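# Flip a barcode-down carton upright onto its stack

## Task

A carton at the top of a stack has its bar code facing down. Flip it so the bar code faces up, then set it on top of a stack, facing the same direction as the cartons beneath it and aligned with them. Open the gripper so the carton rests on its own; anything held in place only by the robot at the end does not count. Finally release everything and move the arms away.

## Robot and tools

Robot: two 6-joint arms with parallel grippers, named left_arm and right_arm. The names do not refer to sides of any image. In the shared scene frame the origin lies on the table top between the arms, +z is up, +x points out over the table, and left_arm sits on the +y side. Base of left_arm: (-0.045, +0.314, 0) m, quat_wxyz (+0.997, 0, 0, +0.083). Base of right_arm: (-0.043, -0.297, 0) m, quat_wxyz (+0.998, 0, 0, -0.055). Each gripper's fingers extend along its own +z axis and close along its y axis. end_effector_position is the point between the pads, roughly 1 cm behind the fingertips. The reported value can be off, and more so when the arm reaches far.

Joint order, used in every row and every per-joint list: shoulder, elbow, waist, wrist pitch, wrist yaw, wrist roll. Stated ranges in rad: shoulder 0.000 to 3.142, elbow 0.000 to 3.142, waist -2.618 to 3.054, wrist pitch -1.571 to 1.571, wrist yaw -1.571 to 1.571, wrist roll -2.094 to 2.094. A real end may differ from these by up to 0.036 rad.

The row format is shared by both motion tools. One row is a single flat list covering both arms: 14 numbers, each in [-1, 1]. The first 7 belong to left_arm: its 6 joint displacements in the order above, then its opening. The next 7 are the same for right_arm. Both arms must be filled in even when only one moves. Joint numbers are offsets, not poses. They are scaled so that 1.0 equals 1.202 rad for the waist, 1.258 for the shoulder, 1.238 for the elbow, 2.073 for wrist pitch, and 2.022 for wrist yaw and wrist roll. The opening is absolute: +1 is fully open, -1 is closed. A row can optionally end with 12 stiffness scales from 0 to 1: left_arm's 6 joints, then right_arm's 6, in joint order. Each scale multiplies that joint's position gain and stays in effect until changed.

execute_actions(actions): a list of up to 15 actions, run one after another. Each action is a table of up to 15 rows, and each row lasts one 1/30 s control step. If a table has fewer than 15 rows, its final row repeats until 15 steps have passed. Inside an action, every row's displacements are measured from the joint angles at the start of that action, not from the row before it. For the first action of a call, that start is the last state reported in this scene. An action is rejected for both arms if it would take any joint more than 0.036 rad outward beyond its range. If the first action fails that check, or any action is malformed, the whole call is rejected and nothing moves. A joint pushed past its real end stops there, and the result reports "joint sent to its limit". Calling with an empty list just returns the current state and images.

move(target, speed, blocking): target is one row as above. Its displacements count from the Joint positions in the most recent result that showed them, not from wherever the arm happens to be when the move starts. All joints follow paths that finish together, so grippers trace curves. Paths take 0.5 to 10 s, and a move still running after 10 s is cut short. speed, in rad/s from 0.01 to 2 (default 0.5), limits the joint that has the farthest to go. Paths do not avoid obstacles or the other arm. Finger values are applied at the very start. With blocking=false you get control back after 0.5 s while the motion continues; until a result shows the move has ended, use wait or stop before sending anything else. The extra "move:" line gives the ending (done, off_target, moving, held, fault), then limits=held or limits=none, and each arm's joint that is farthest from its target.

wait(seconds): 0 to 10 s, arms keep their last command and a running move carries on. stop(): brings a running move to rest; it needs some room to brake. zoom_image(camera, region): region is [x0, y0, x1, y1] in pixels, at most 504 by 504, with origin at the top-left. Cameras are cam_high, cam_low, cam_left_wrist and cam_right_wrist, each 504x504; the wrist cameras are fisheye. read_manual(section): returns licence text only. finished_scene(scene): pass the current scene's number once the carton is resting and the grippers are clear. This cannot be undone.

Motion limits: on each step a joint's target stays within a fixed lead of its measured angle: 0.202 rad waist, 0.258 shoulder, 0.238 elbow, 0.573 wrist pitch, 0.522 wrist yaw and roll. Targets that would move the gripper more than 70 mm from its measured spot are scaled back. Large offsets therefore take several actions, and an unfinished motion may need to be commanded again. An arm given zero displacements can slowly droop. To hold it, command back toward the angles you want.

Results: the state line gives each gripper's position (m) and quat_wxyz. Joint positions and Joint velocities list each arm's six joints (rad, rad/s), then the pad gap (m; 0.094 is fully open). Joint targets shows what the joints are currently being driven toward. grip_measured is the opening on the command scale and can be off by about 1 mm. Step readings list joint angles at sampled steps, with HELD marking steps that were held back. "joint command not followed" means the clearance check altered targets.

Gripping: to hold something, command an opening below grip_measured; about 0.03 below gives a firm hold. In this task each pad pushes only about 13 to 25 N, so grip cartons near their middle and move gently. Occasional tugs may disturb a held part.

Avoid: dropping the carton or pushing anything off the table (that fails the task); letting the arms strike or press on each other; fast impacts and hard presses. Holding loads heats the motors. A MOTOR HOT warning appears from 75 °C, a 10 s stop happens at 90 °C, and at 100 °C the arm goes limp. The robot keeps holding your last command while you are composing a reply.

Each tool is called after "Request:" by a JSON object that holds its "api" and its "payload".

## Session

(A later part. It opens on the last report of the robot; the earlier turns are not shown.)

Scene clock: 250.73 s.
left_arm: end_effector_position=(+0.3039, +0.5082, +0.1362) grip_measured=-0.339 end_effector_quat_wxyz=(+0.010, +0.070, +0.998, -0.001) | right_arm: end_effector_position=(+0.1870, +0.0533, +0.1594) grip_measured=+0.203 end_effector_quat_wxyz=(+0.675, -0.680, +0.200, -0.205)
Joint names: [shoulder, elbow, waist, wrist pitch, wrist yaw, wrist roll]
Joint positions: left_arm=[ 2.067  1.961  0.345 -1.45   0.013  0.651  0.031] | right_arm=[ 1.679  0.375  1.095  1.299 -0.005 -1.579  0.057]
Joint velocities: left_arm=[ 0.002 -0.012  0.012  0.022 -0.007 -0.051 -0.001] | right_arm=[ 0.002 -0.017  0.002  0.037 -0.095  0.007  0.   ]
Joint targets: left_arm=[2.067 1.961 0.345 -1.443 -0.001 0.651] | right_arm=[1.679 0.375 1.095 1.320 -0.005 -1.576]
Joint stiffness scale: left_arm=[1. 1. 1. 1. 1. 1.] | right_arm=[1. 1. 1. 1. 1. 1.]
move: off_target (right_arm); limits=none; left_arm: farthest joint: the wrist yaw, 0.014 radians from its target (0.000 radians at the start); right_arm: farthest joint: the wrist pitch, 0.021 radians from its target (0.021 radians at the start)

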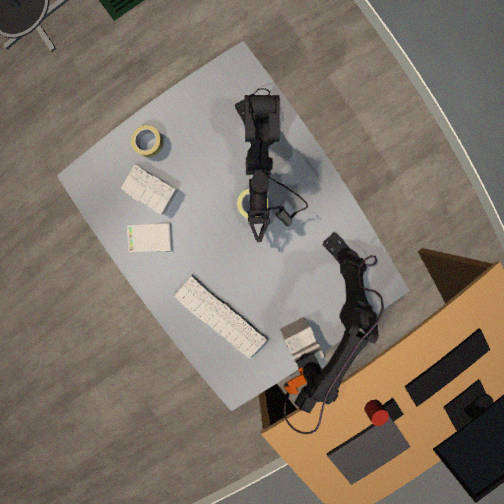

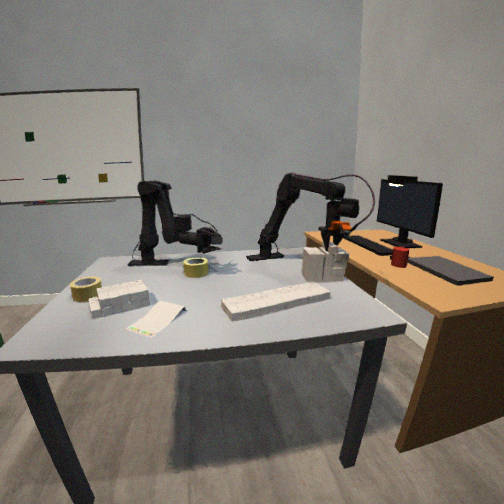

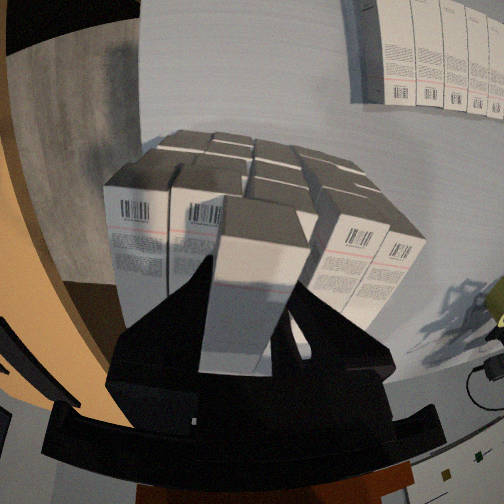

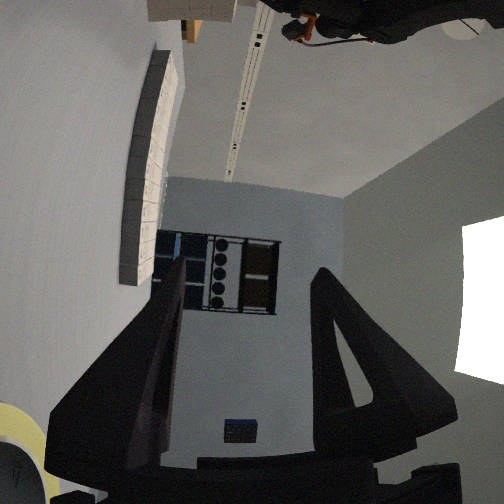

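Request:
{"api": "move", "payload": {"target": [-0.01,0.13,0,-0.055,0,0,-0.4, 0,0,0,0.01,0,0,0.2], "speed": 0.12}}

Request:
{"api": "zoom_image", "payload": {"camera": "cam_low", "region": [280, 200, 370, 290]}}

Scene clock: 266.43 s.
left_arm: end_effector_position=(+0.3050, +0.5074, +0.1671) grip_measured=-0.339 end_effector_quat_wxyz=(+0.023, +0.070, +0.997, +0.004) | right_arm: end_effector_position=(+0.1870, +0.0533, +0.1594) grip_measured=+0.203 end_effector_quat_wxyz=(+0.675, -0.680, +0.200, -0.205)
Joint names: [shoulder, elbow, waist, wrist pitch, wrist yaw, wrist roll]
Joint positions: left_arm=[ 2.067  2.085  0.345 -1.546  0.019  0.651  0.031] | right_arm=[ 1.679  0.375  1.095  1.299 -0.005 -1.581  0.057]
Joint velocities: left_arm=[-0.007 -0.012  0.007  0.051 -0.007  0.022 -0.001] | right_arm=[ 0.017  0.007  0.002  0.022  0.095 -0.007  0.   ]
Joint targets: left_arm=[2.054 2.122 0.345 -1.564 0.013 0.651] | right_arm=[1.679 0.375 1.095 1.320 -0.005 -1.578]
Joint stiffness scale: left_arm=[1. 1. 1. 1. 1. 1.] | right_arm=[1. 1. 1. 1. 1. 1.]
move: off_target (left_arm, right_arm); limits=none; left_arm: farthest joint: the elbow, 0.037 radians from its target (0.161 radians at the start); right_arm: farthest joint: the wrist pitch, 0.021 radians from its target (0.021 radians at the start)

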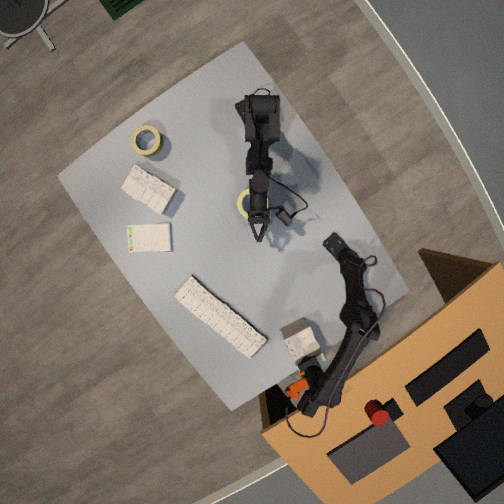

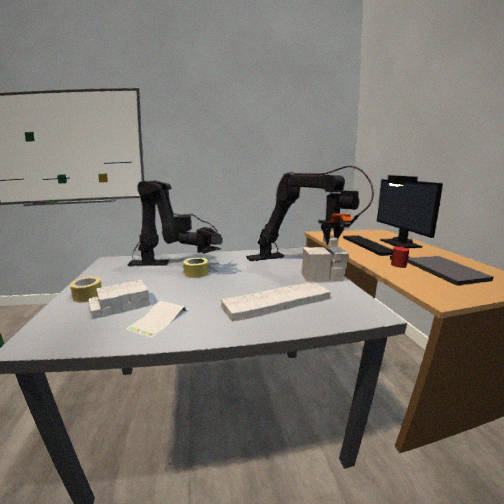

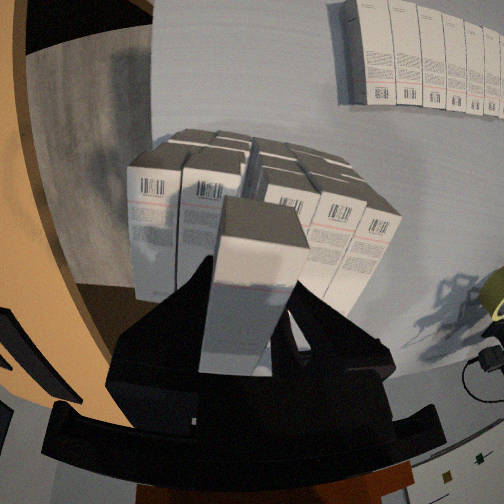

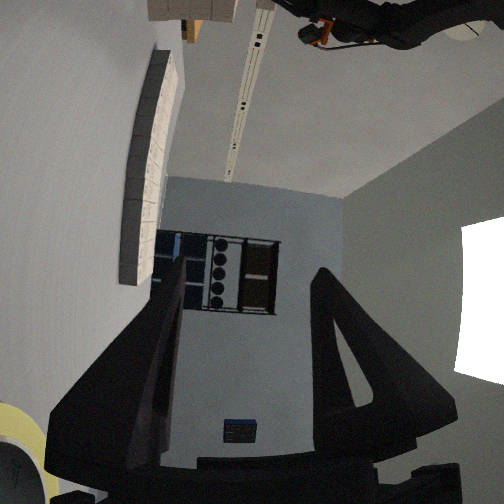

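Region (280, 200, 370, 290) of cam_low's 504x504 image, scaled by 5.600, with more detail than that image has.

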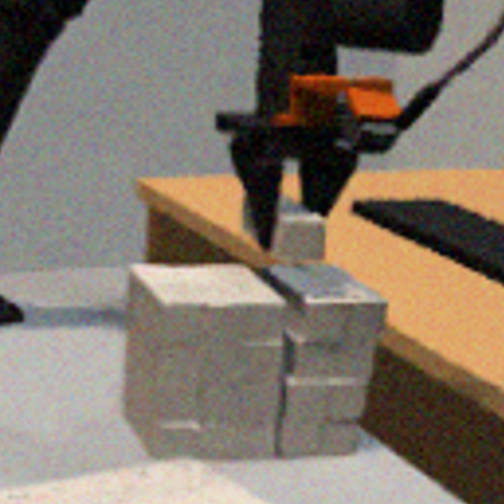

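Request:
{"api": "move", "payload": {"target": [-0.199,-0.316,-0.811,0.0545,-0.013,-1.0,-0.4, 0,0,0,0.01,0,0.006,0.2], "speed": 0.9}}

Scene clock: 290.83 s.
left_arm: end_effector_position=(+0.2566, +0.1679, +0.1431) grip_measured=-0.338 end_effector_quat_wxyz=(-0.006, -0.435, +0.900, +0.017) | right_arm: end_effector_position=(+0.1870, +0.0533, +0.1594) grip_measured=+0.203 end_effector_quat_wxyz=(+0.675, -0.680, +0.200, -0.205)
Joint names: [shoulder, elbow, waist, wrist pitch, wrist yaw, wrist roll]
Joint positions: left_arm=[ 1.848  1.682 -0.626 -1.439 -0.011 -1.361  0.031] | right_arm=[ 1.679  0.375  1.095  1.299 -0.005 -1.581  0.057]
Joint velocities: left_arm=[ 0.002  0.007  0.002  0.081 -0.037  0.022 -0.001] | right_arm=[-0.027 -0.002 -0.017 -0.007 -0.007 -0.007 -0.   ]
Joint targets: left_arm=[1.816 1.694 -0.629 -1.434 -0.007 -1.371] | right_arm=[1.679 0.375 1.095 1.320 -0.005 -1.569]
Joint stiffness scale: left_arm=[1. 1. 1. 1. 1. 1.] | right_arm=[1. 1. 1. 1. 1. 1.]
move: off_target (left_arm, right_arm); limits=none; left_arm: farthest joint: the shoulder, 0.031 radians from its target (0.250 radians at the start); right_arm: farthest joint: the wrist pitch, 0.021 radians from its target (0.021 radians at the start)

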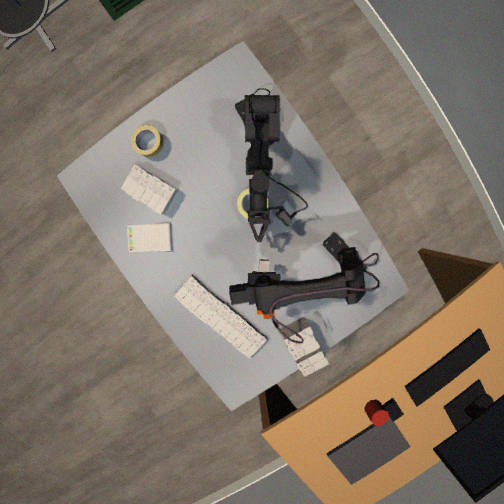

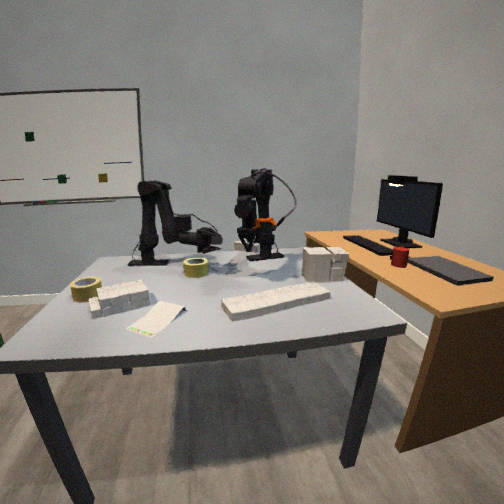

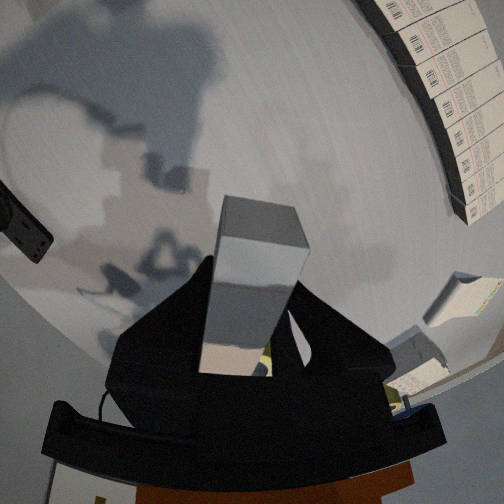

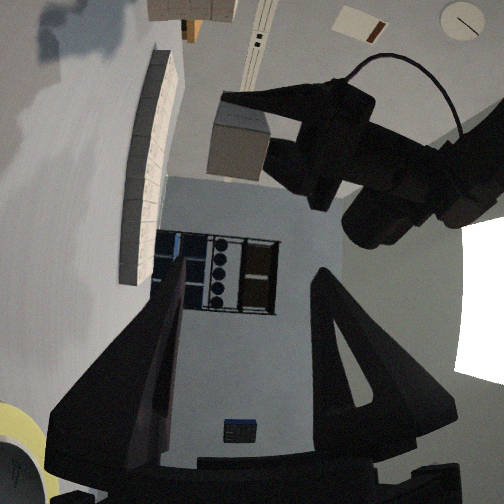

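Request:
{"api": "move", "payload": {"target": [-0.015,0.01,0,0,0,-0.051,-0.4, 0,0,0.0,0.01,0,0.006,0.2], "speed": 0.3}}

Request:
{"api": "zoom_image", "payload": {"camera": "cam_high", "region": [210, 190, 320, 300]}}

Request:
{"api": "zoom_image", "payload": {"camera": "cam_low", "region": [180, 190, 290, 280]}}

Scene clock: 301.53 s.
left_arm: end_effector_position=(+0.2566, +0.1679, +0.1431) grip_measured=-0.338 end_effector_quat_wxyz=(-0.005, -0.476, +0.879, +0.017) | right_arm: end_effector_position=(+0.1870, +0.0533, +0.1594) grip_measured=+0.203 end_effector_quat_wxyz=(+0.675, -0.680, +0.200, -0.205)
Joint names: [shoulder, elbow, waist, wrist pitch, wrist yaw, wrist roll]
Joint positions: left_arm=[ 1.848  1.682 -0.626 -1.439 -0.011 -1.453  0.031] | right_arm=[ 1.679  0.375  1.095  1.299 -0.005 -1.58   0.057]
Joint velocities: left_arm=[-0.007 -0.002  0.002  0.022 -0.051 -0.051  0.   ] | right_arm=[-0.007 -0.002 -0.017 -0.022 -0.022 -0.037 -0.001]
Joint targets: left_arm=[1.829 1.695 -0.626 -1.439 -0.012 -1.464] | right_arm=[1.679 0.375 1.095 1.320 -0.005 -1.568]
Joint stiffness scale: left_arm=[1. 1. 1. 1. 1. 1.] | right_arm=[1. 1. 1. 1. 1. 1.]
move: off_target (right_arm); limits=none; left_arm: farthest joint: the shoulder, 0.019 radians from its target (0.019 radians at the start); right_arm: farthest joint: the wrist pitch, 0.021 radians from its target (0.021 radians at the start)

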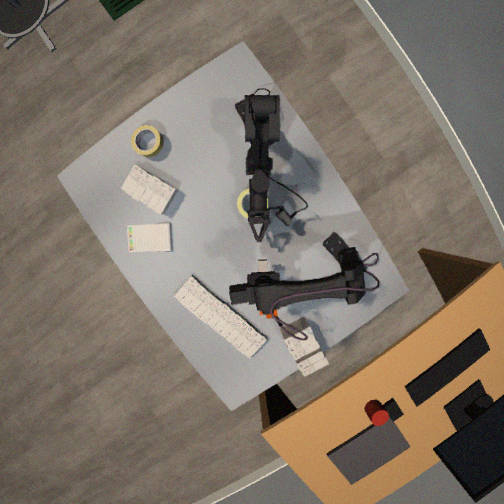

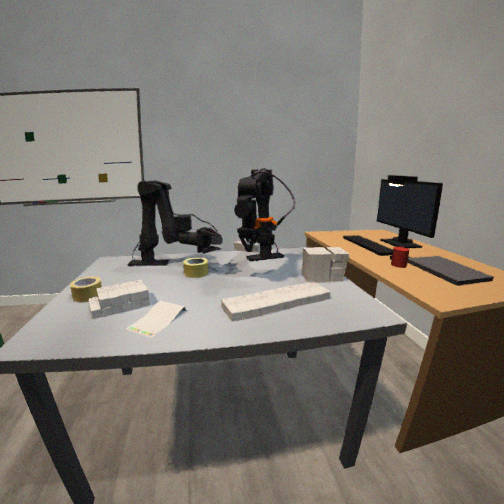

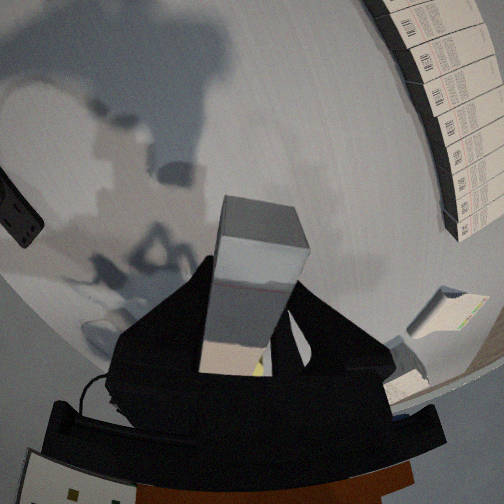

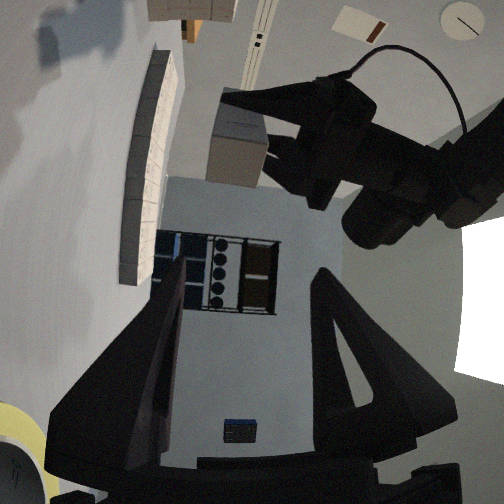

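Region (210, 190, 320, 300) of cam_high's 504x504 image, scaled by 4.582, with more detail than that image has.

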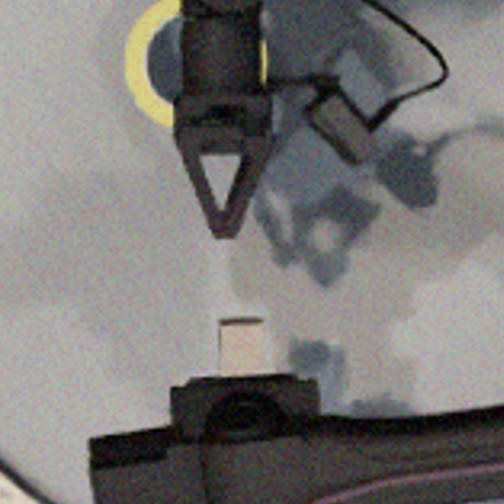

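Region (180, 190, 290, 280) of cam_low's 504x504 image, scaled by 4.582, with more detail than that image has; it fills the top 412 rows of this view, and the rest is white.

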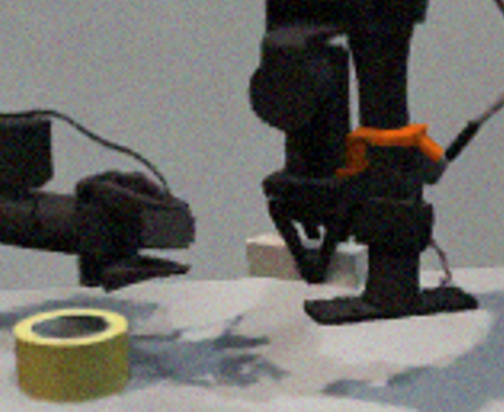

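Request:
{"api": "move", "payload": {"target": [0,0,0,0,0,0,-0.4, 0.227,0.283,0.025,-0.024,0,0.01,0.3], "speed": 0.25}}

Request:
{"api": "zoom_image", "payload": {"camera": "cam_high", "region": [210, 190, 320, 300]}}

Request:
{"api": "zoom_image", "payload": {"camera": "cam_low", "region": [180, 190, 290, 280]}}

Scene clock: 319.40 s.
left_arm: end_effector_position=(+0.2566, +0.1679, +0.1431) grip_measured=-0.338 end_effector_quat_wxyz=(-0.005, -0.476, +0.879, +0.017) | right_arm: end_effector_position=(+0.2236, +0.1268, +0.1455) grip_measured=+0.297 end_effector_quat_wxyz=(+0.676, -0.683, +0.196, -0.195)
Joint names: [shoulder, elbow, waist, wrist pitch, wrist yaw, wrist roll]
Joint positions: left_arm=[ 1.848  1.682 -0.626 -1.439 -0.011 -1.454  0.031] | right_arm=[ 1.962  0.702  1.116  1.252 -0.005 -1.572  0.061]
Joint velocities: left_arm=[ 0.002 -0.007  0.032 -0.022 -0.007 -0.037  0.   ] | right_arm=[ 0.002  0.012  0.007 -0.007 -0.051 -0.037 -0.   ]
Joint targets: left_arm=[1.848 1.682 -0.626 -1.439 -0.011 -1.453] | right_arm=[1.965 0.725 1.125 1.249 -0.005 -1.560]
Joint stiffness scale: left_arm=[1. 1. 1. 1. 1. 1.] | right_arm=[1. 1. 1. 1. 1. 1.]
move: off_target (right_arm); limits=none; left_arm: farthest joint: the wrist roll, 0.001 radians from its target (0.001 radians at the start); right_arm: farthest joint: the elbow, 0.024 radians from its target (0.350 radians at the start)

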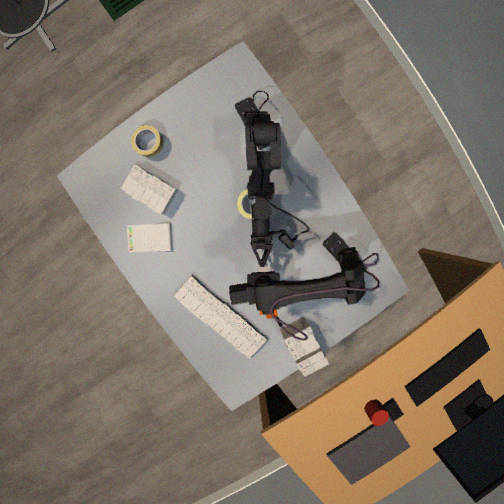

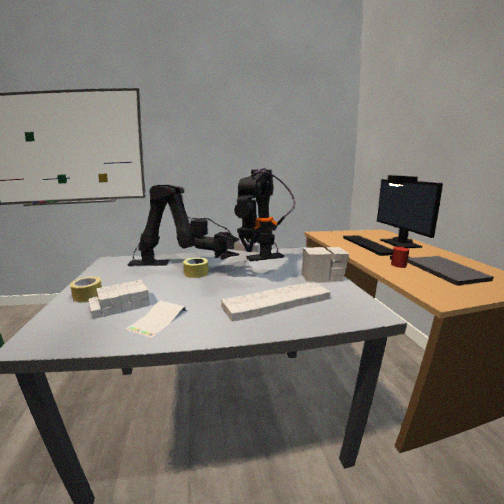

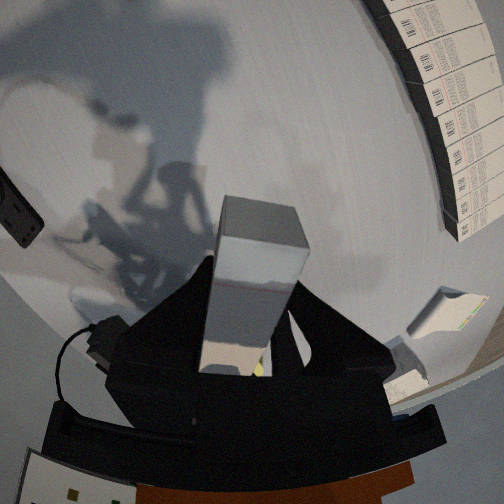

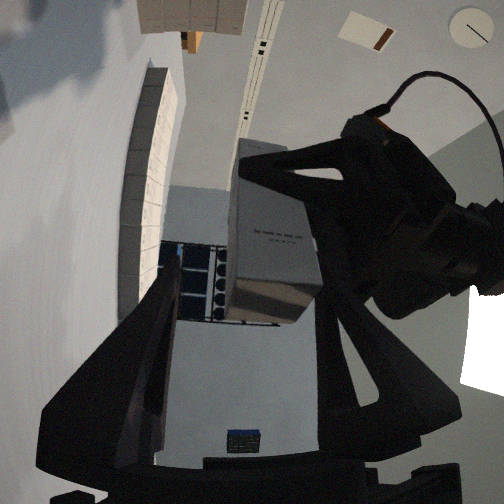

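Region (210, 190, 320, 300) of cam_high's 504x504 image, scaled by 4.582, with more detail than that image has.

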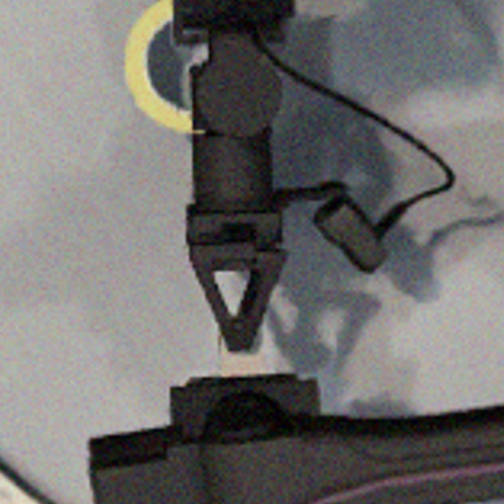

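Region (180, 190, 290, 280) of cam_low's 504x504 image, scaled by 4.582, with more detail than that image has; it fills the top 412 rows of this view, and the rest is white.

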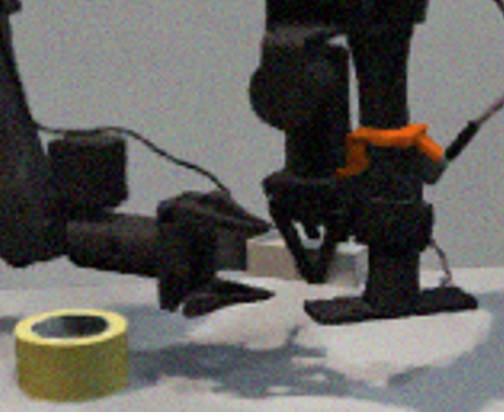

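Request:
{"api": "move", "payload": {"target": [0,0,0,0,0,0,-0.4, -0.037,0.041,0,-0.0256,0,0,0.3], "speed": 0.1}}

Request:
{"api": "zoom_image", "payload": {"camera": "cam_low", "region": [180, 190, 290, 280]}}

Scene clock: 330.70 s.
left_arm: end_effector_position=(+0.2566, +0.1679, +0.1431) grip_measured=-0.338 end_effector_quat_wxyz=(-0.005, -0.476, +0.879, +0.017) | right_arm: end_effector_position=(+0.2265, +0.1313, +0.1560) grip_measured=+0.297 end_effector_quat_wxyz=(+0.677, -0.682, +0.195, -0.196)
Joint names: [shoulder, elbow, waist, wrist pitch, wrist yaw, wrist roll]
Joint positions: left_arm=[ 1.848  1.682 -0.626 -1.439 -0.011 -1.454  0.031] | right_arm=[ 1.938  0.731  1.116  1.202 -0.005 -1.575  0.061]
Joint velocities: left_arm=[-0.007 -0.007 -0.002 -0.051 -0.081  0.022 -0.001] | right_arm=[-0.027 -0.012 -0.012  0.037  0.037  0.022  0.   ]
Joint targets: left_arm=[1.848 1.682 -0.626 -1.439 -0.011 -1.454] | right_arm=[1.915 0.753 1.116 1.199 -0.005 -1.572]
Joint stiffness scale: left_arm=[1. 1. 1. 1. 1. 1.] | right_arm=[1. 1. 1. 1. 1. 1.]
move: off_target (right_arm); limits=none; left_arm: farthest joint: the waist, 0.000 radians from its target (0.000 radians at the start); right_arm: farthest joint: the shoulder, 0.023 radians from its target (0.047 radians at the start)

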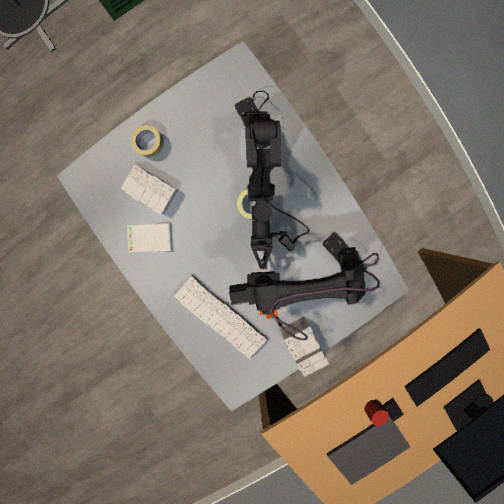

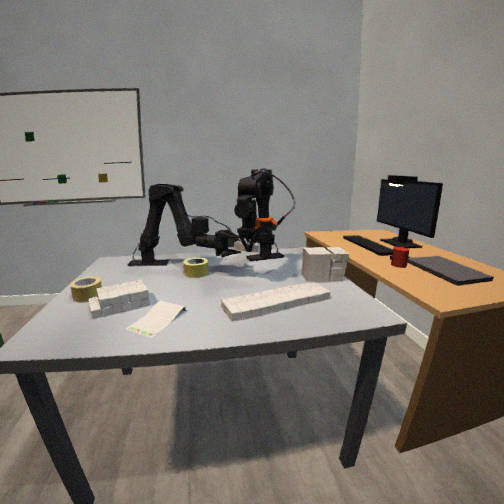

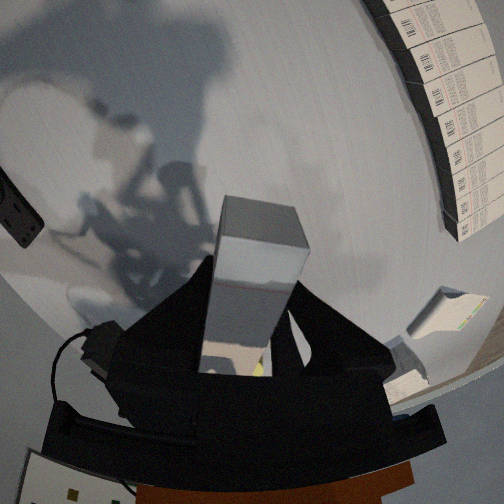

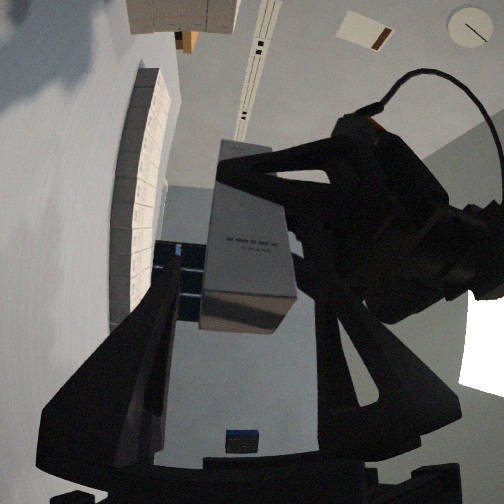

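Region (180, 190, 290, 280) of cam_low's 504x504 image, scaled by 4.582, with more detail than that image has; it fills the top 412 rows of this view, and the rest is white.

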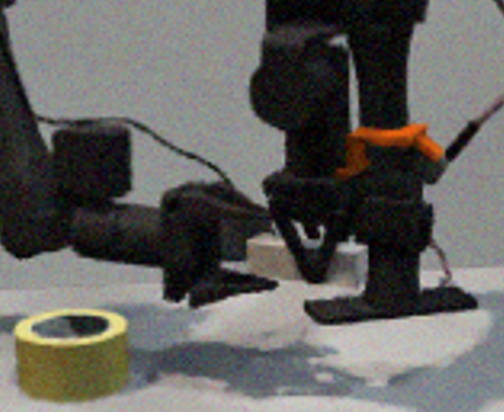

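Request:
{"api": "move", "payload": {"target": [0,0,0,0,0,0,-0.4, 0,0,0,0,0,0,-0.42]}}

Scene clock: 334.43 s.
left_arm: end_effector_position=(+0.2566, +0.1680, +0.1431) grip_measured=-0.338 end_effector_quat_wxyz=(-0.005, -0.476, +0.879, +0.017) | right_arm: end_effector_position=(+0.2266, +0.1313, +0.1531) grip_measured=-0.340 end_effector_quat_wxyz=(+0.674, -0.685, +0.196, -0.196)
Joint names: [shoulder, elbow, waist, wrist pitch, wrist yaw, wrist roll]
Joint positions: left_arm=[ 1.848  1.682 -0.626 -1.439 -0.012 -1.454  0.031] | right_arm=[ 1.941  0.731  1.116  1.195 -0.004 -1.576  0.031]
Joint velocities: left_arm=[ 0.002 -0.007 -0.012  0.081  0.037  0.007 -0.   ] | right_arm=[ 0.002 -0.007 -0.002  0.037  0.066  0.037 -0.   ]
Joint targets: left_arm=[1.848 1.682 -0.626 -1.439 -0.011 -1.454] | right_arm=[1.938 0.731 1.116 1.202 -0.005 -1.575]
Joint stiffness scale: left_arm=[1. 1. 1. 1. 1. 1.] | right_arm=[1. 1. 1. 1. 1. 1.]
move: done; limits=none; left_arm: farthest joint: the wrist yaw, 0.001 radians from its target (0.000 radians at the start); right_arm: farthest joint: the wrist pitch, 0.007 radians from its target (0.000 radians at the start)

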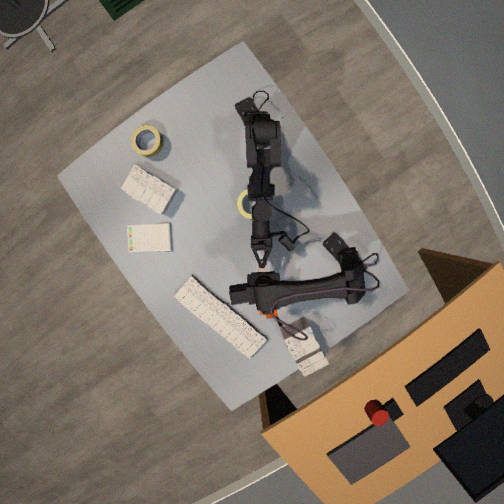

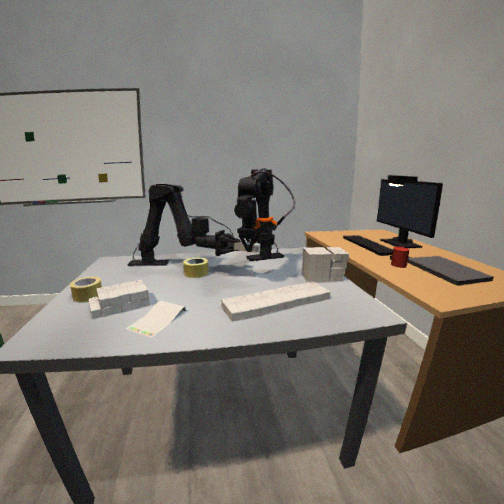

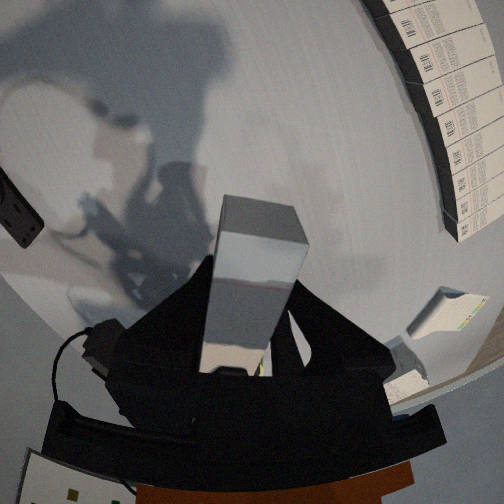

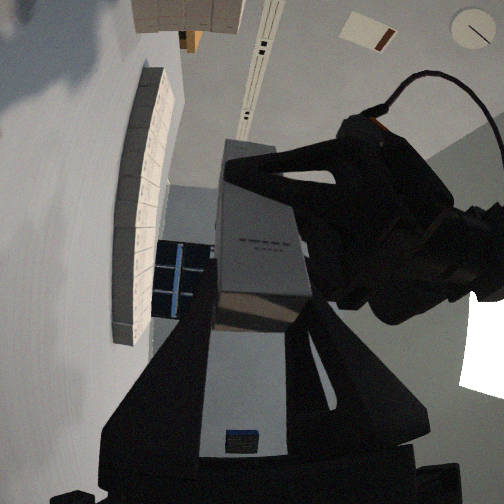

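Request:
{"api": "execute_actions", "payload": {"actions": [[[0,0,0,0,0,0,1, 0,0,0,0,0,0,-0.42]]]}}

Request:
{"api": "move", "payload": {"target": [-0.04,0,0,0,0,0,1, 0,0,0,0.01,0,0.8,-0.42], "speed": 1.2}}

Scene clock: 342.37 s.
left_arm: end_effector_position=(+0.2566, +0.1680, +0.1431) grip_measured=+1.000 end_effector_quat_wxyz=(-0.005, -0.476, +0.879, +0.017) | right_arm: end_effector_position=(+0.2266, +0.1312, +0.1507) grip_measured=-0.340 end_effector_quat_wxyz=(+0.670, -0.688, +0.196, -0.196)
Joint names: [shoulder, elbow, waist, wrist pitch, wrist yaw, wrist roll]
Joint positions: left_arm=[ 1.848  1.682 -0.626 -1.439 -0.012 -1.454  0.094] | right_arm=[ 1.941  0.731  1.116  1.185 -0.004 -1.578  0.031]
Joint velocities: left_arm=[-0.002 -0.002  0.007  0.051 -0.051 -0.022  0.   ] | right_arm=[-0.002  0.012 -0.007 -0.022  0.066  0.051 -0.   ]
Joint targets: left_arm=[1.848 1.682 -0.626 -1.439 -0.012 -1.454] | right_arm=[1.941 0.731 1.116 1.195 -0.004 -1.576]
Joint stiffness scale: left_arm=[1. 1. 1. 1. 1. 1.] | right_arm=[1. 1. 1. 1. 1. 1.]
Step readings (joint positions):
0: left_arm=[1.848 1.682 -0.626 -1.439 -0.012 -1.454] | right_arm=[1.941 0.731 1.116 1.195 -0.004 -1.576]
1: left_arm=[1.848 1.682 -0.626 -1.439 -0.012 -1.454] | right_arm=[1.941 0.731 1.116 1.195 -0.004 -1.576]
2: left_arm=[1.848 1.682 -0.626 -1.439 -0.012 -1.454] | right_arm=[1.941 0.731 1.116 1.194 -0.004 -1.576]
4: left_arm=[1.848 1.682 -0.626 -1.439 -0.012 -1.454] | right_arm=[1.941 0.731 1.116 1.190 -0.004 -1.577]
8: left_arm=[1.848 1.682 -0.626 -1.439 -0.012 -1.454] | right_arm=[1.941 0.731 1.116 1.187 -0.004 -1.578]
15: Joint positions above

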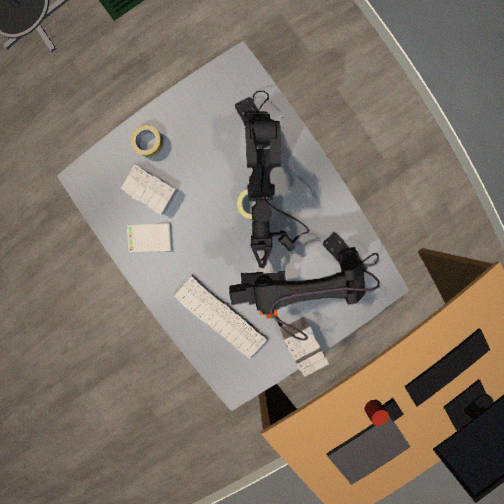

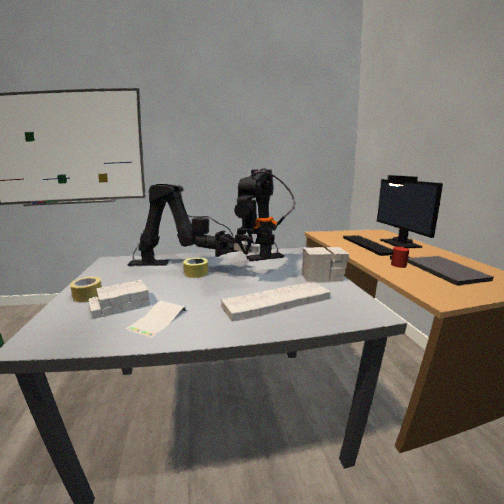

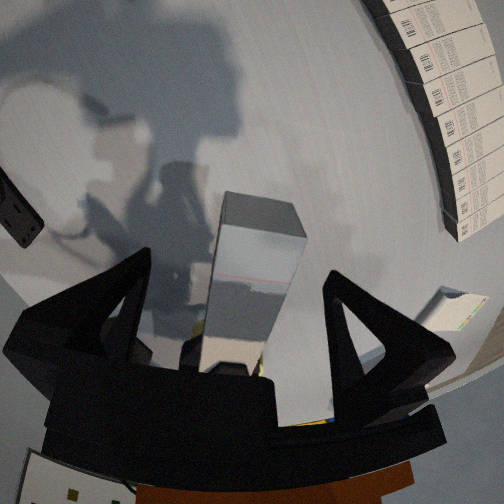

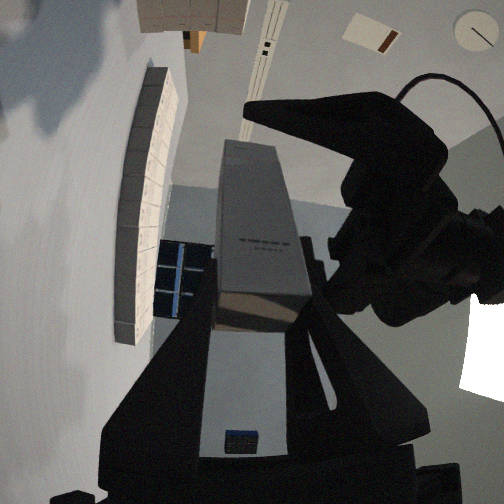

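Scene clock: 344.73 s.
left_arm: end_effector_position=(+0.2561, +0.1682, +0.1491) grip_measured=+1.000 end_effector_quat_wxyz=(+0.001, -0.476, +0.879, +0.009) | right_arm: end_effector_position=(+0.2266, +0.1312, +0.1486) grip_measured=-0.341 end_effector_quat_wxyz=(+0.603, -0.337, +0.635, +0.346)
Joint names: [shoulder, elbow, waist, wrist pitch, wrist yaw, wrist roll]
Joint positions: left_arm=[ 1.829  1.682 -0.626 -1.439 -0.012 -1.454  0.094] | right_arm=[ 1.941  0.731  1.116  1.177 -0.004  0.033  0.031]
Joint velocities: left_arm=[ 0.002 -0.007 -0.012  0.051  0.022  0.022  0.   ] | right_arm=[-0.012 -0.002  0.002 -0.007  0.066 -0.007 -0.001]
Joint targets: left_arm=[1.798 1.682 -0.626 -1.439 -0.012 -1.454] | right_arm=[1.941 0.731 1.116 1.206 -0.004 0.040]
Joint stiffness scale: left_arm=[1. 1. 1. 1. 1. 1.] | right_arm=[1. 1. 1. 1. 1. 1.]
move: off_target (left_arm, right_arm); limits=none; left_arm: farthest joint: the shoulder, 0.031 radians from its target (0.050 radians at the start); right_arm: farthest joint: the wrist pitch, 0.029 radians from its target (0.020 radians at the start)

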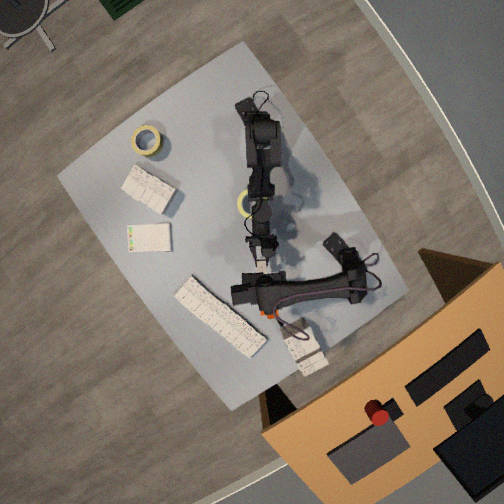

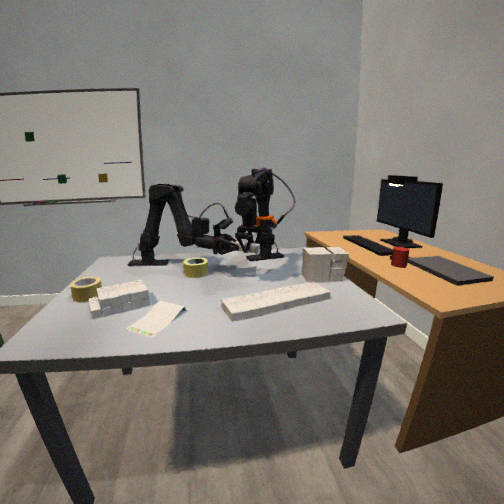

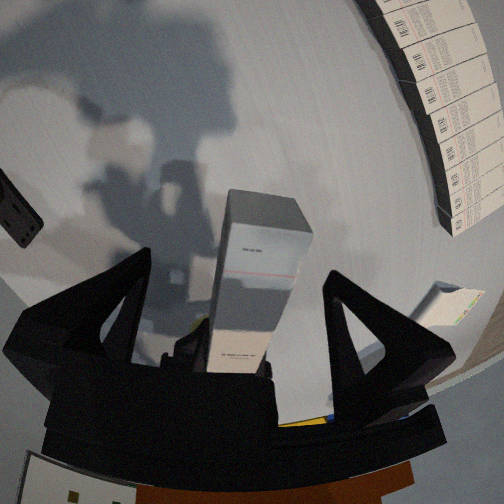

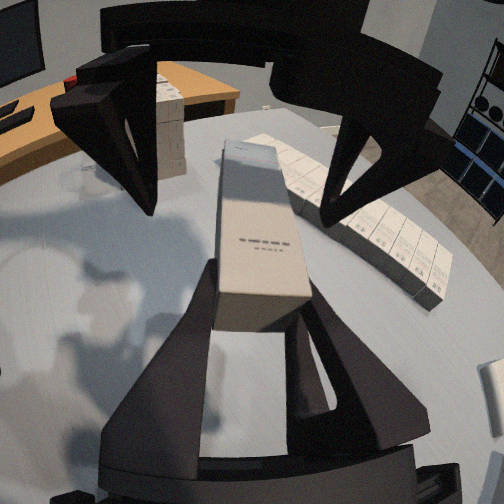

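Request:
{"api": "move", "payload": {"target": [0,0,0,0,0,0,1, 0,0,0,0.03,0,0.7616,-0.42], "speed": 1.2}}

Request:
{"api": "zoom_image", "payload": {"camera": "cam_low", "region": [180, 190, 290, 280]}}

Scene clock: 351.70 s.
left_arm: end_effector_position=(+0.2561, +0.1682, +0.1491) grip_measured=+1.000 end_effector_quat_wxyz=(+0.001, -0.476, +0.879, +0.009) | right_arm: end_effector_position=(+0.2267, +0.1313, +0.1554) grip_measured=-0.341 end_effector_quat_wxyz=(+0.194, +0.198, +0.681, +0.678)
Joint names: [shoulder, elbow, waist, wrist pitch, wrist yaw, wrist roll]
Joint positions: left_arm=[ 1.829  1.682 -0.626 -1.439 -0.012 -1.454  0.094] | right_arm=[ 1.941  0.731  1.116  1.204 -0.004  1.575  0.031]
Joint velocities: left_arm=[-0.002  0.002 -0.032 -0.022  0.037  0.037  0.   ] | right_arm=[ 0.012  0.017 -0.002  0.095  0.022 -0.066 -0.001]
Joint targets: left_arm=[1.829 1.682 -0.626 -1.439 -0.012 -1.454] | right_arm=[1.941 0.731 1.116 1.239 -0.004 1.573]
Joint stiffness scale: left_arm=[1. 1. 1. 1. 1. 1.] | right_arm=[1. 1. 1. 1. 1. 1.]
move: off_target (right_arm); limits=none; left_arm: farthest joint: the waist, 0.000 radians from its target (0.000 radians at the start); right_arm: farthest joint: the wrist pitch, 0.035 radians from its target (0.062 radians at the start)

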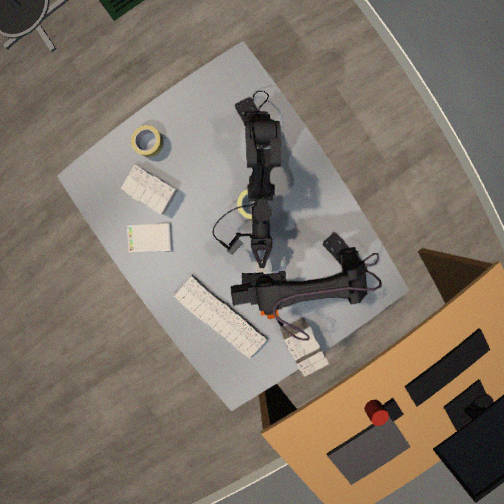

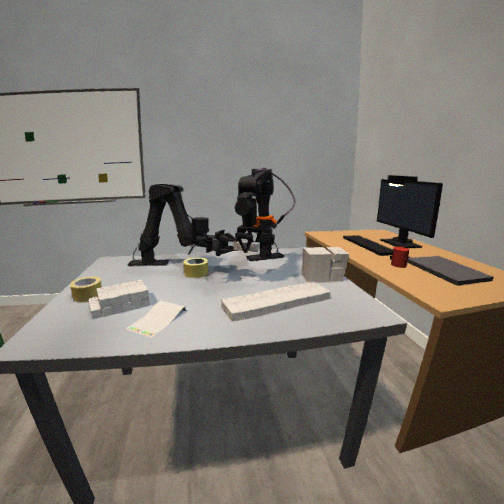

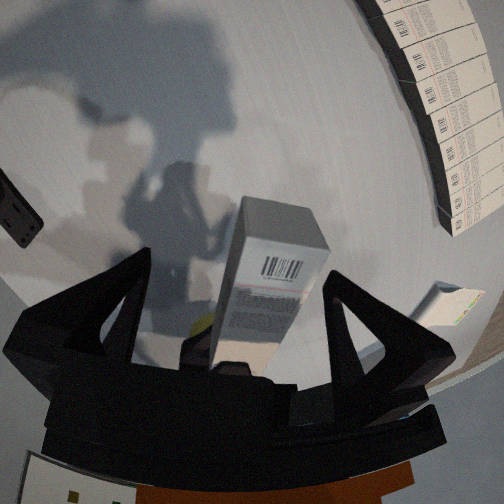

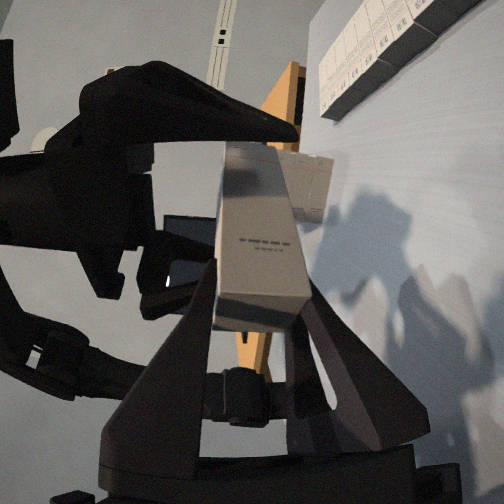

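Region (180, 190, 290, 280) of cam_low's 504x504 image, scaled by 4.582, with more detail than that image has; it fills the top 412 rows of this view, and the rest is white.

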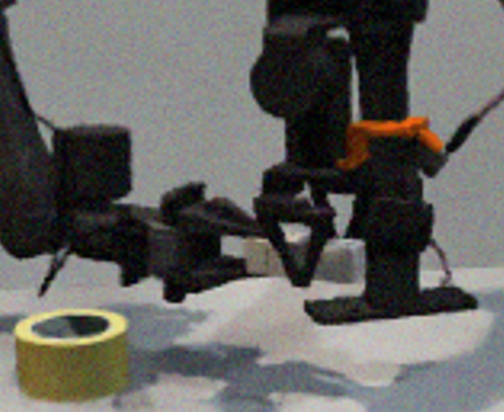

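Request:
{"api": "move", "payload": {"target": [0,0,0,0,0,0.027,0.3, 0,0,0,0.005,-0.018,0,-0.42], "speed": 0.1}}

Scene clock: 364.10 s.
left_arm: end_effector_position=(+0.2561, +0.1682, +0.1491) grip_measured=+0.302 end_effector_quat_wxyz=(+0.000, -0.457, +0.889, +0.009) | right_arm: end_effector_position=(+0.2224, +0.1339, +0.1539) grip_measured=-0.341 end_effector_quat_wxyz=(+0.183, +0.190, +0.685, +0.679)
Joint names: [shoulder, elbow, waist, wrist pitch, wrist yaw, wrist roll]
Joint positions: left_arm=[ 1.829  1.682 -0.626 -1.439 -0.012 -1.41   0.061] | right_arm=[ 1.941  0.731  1.116  1.198 -0.033  1.578  0.031]
Joint velocities: left_arm=[-0.007 -0.007  0.007  0.007  0.007 -0.022  0.001] | right_arm=[-0.002 -0.012 -0.022  0.007 -0.037 -0.022 -0.   ]
Joint targets: left_arm=[1.829 1.682 -0.626 -1.439 -0.012 -1.399] | right_arm=[1.941 0.731 1.116 1.215 -0.040 1.575]
Joint stiffness scale: left_arm=[1. 1. 1. 1. 1. 1.] | right_arm=[1. 1. 1. 1. 1. 1.]
move: done; limits=none; left_arm: farthest joint: the wrist roll, 0.010 radians from its target (0.054 radians at the start); right_arm: farthest joint: the wrist pitch, 0.016 radians from its target (0.010 radians at the start)

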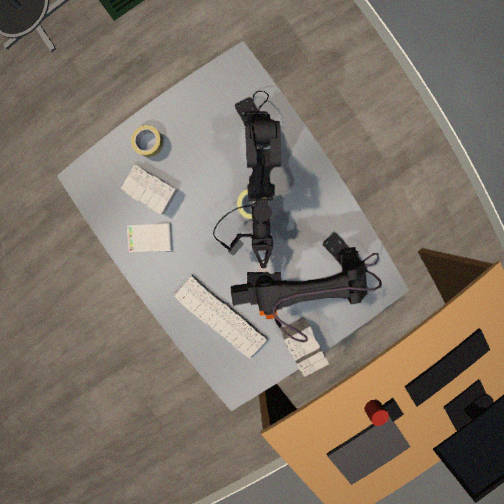

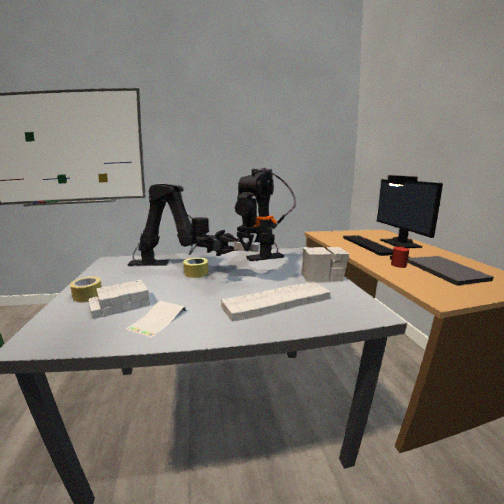

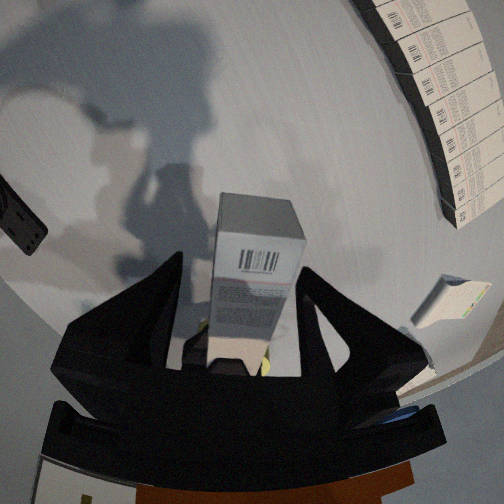

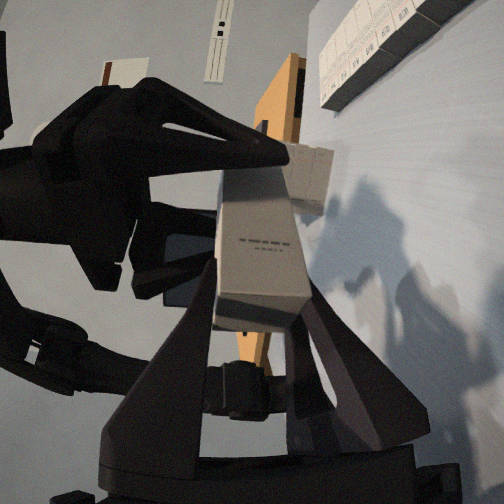

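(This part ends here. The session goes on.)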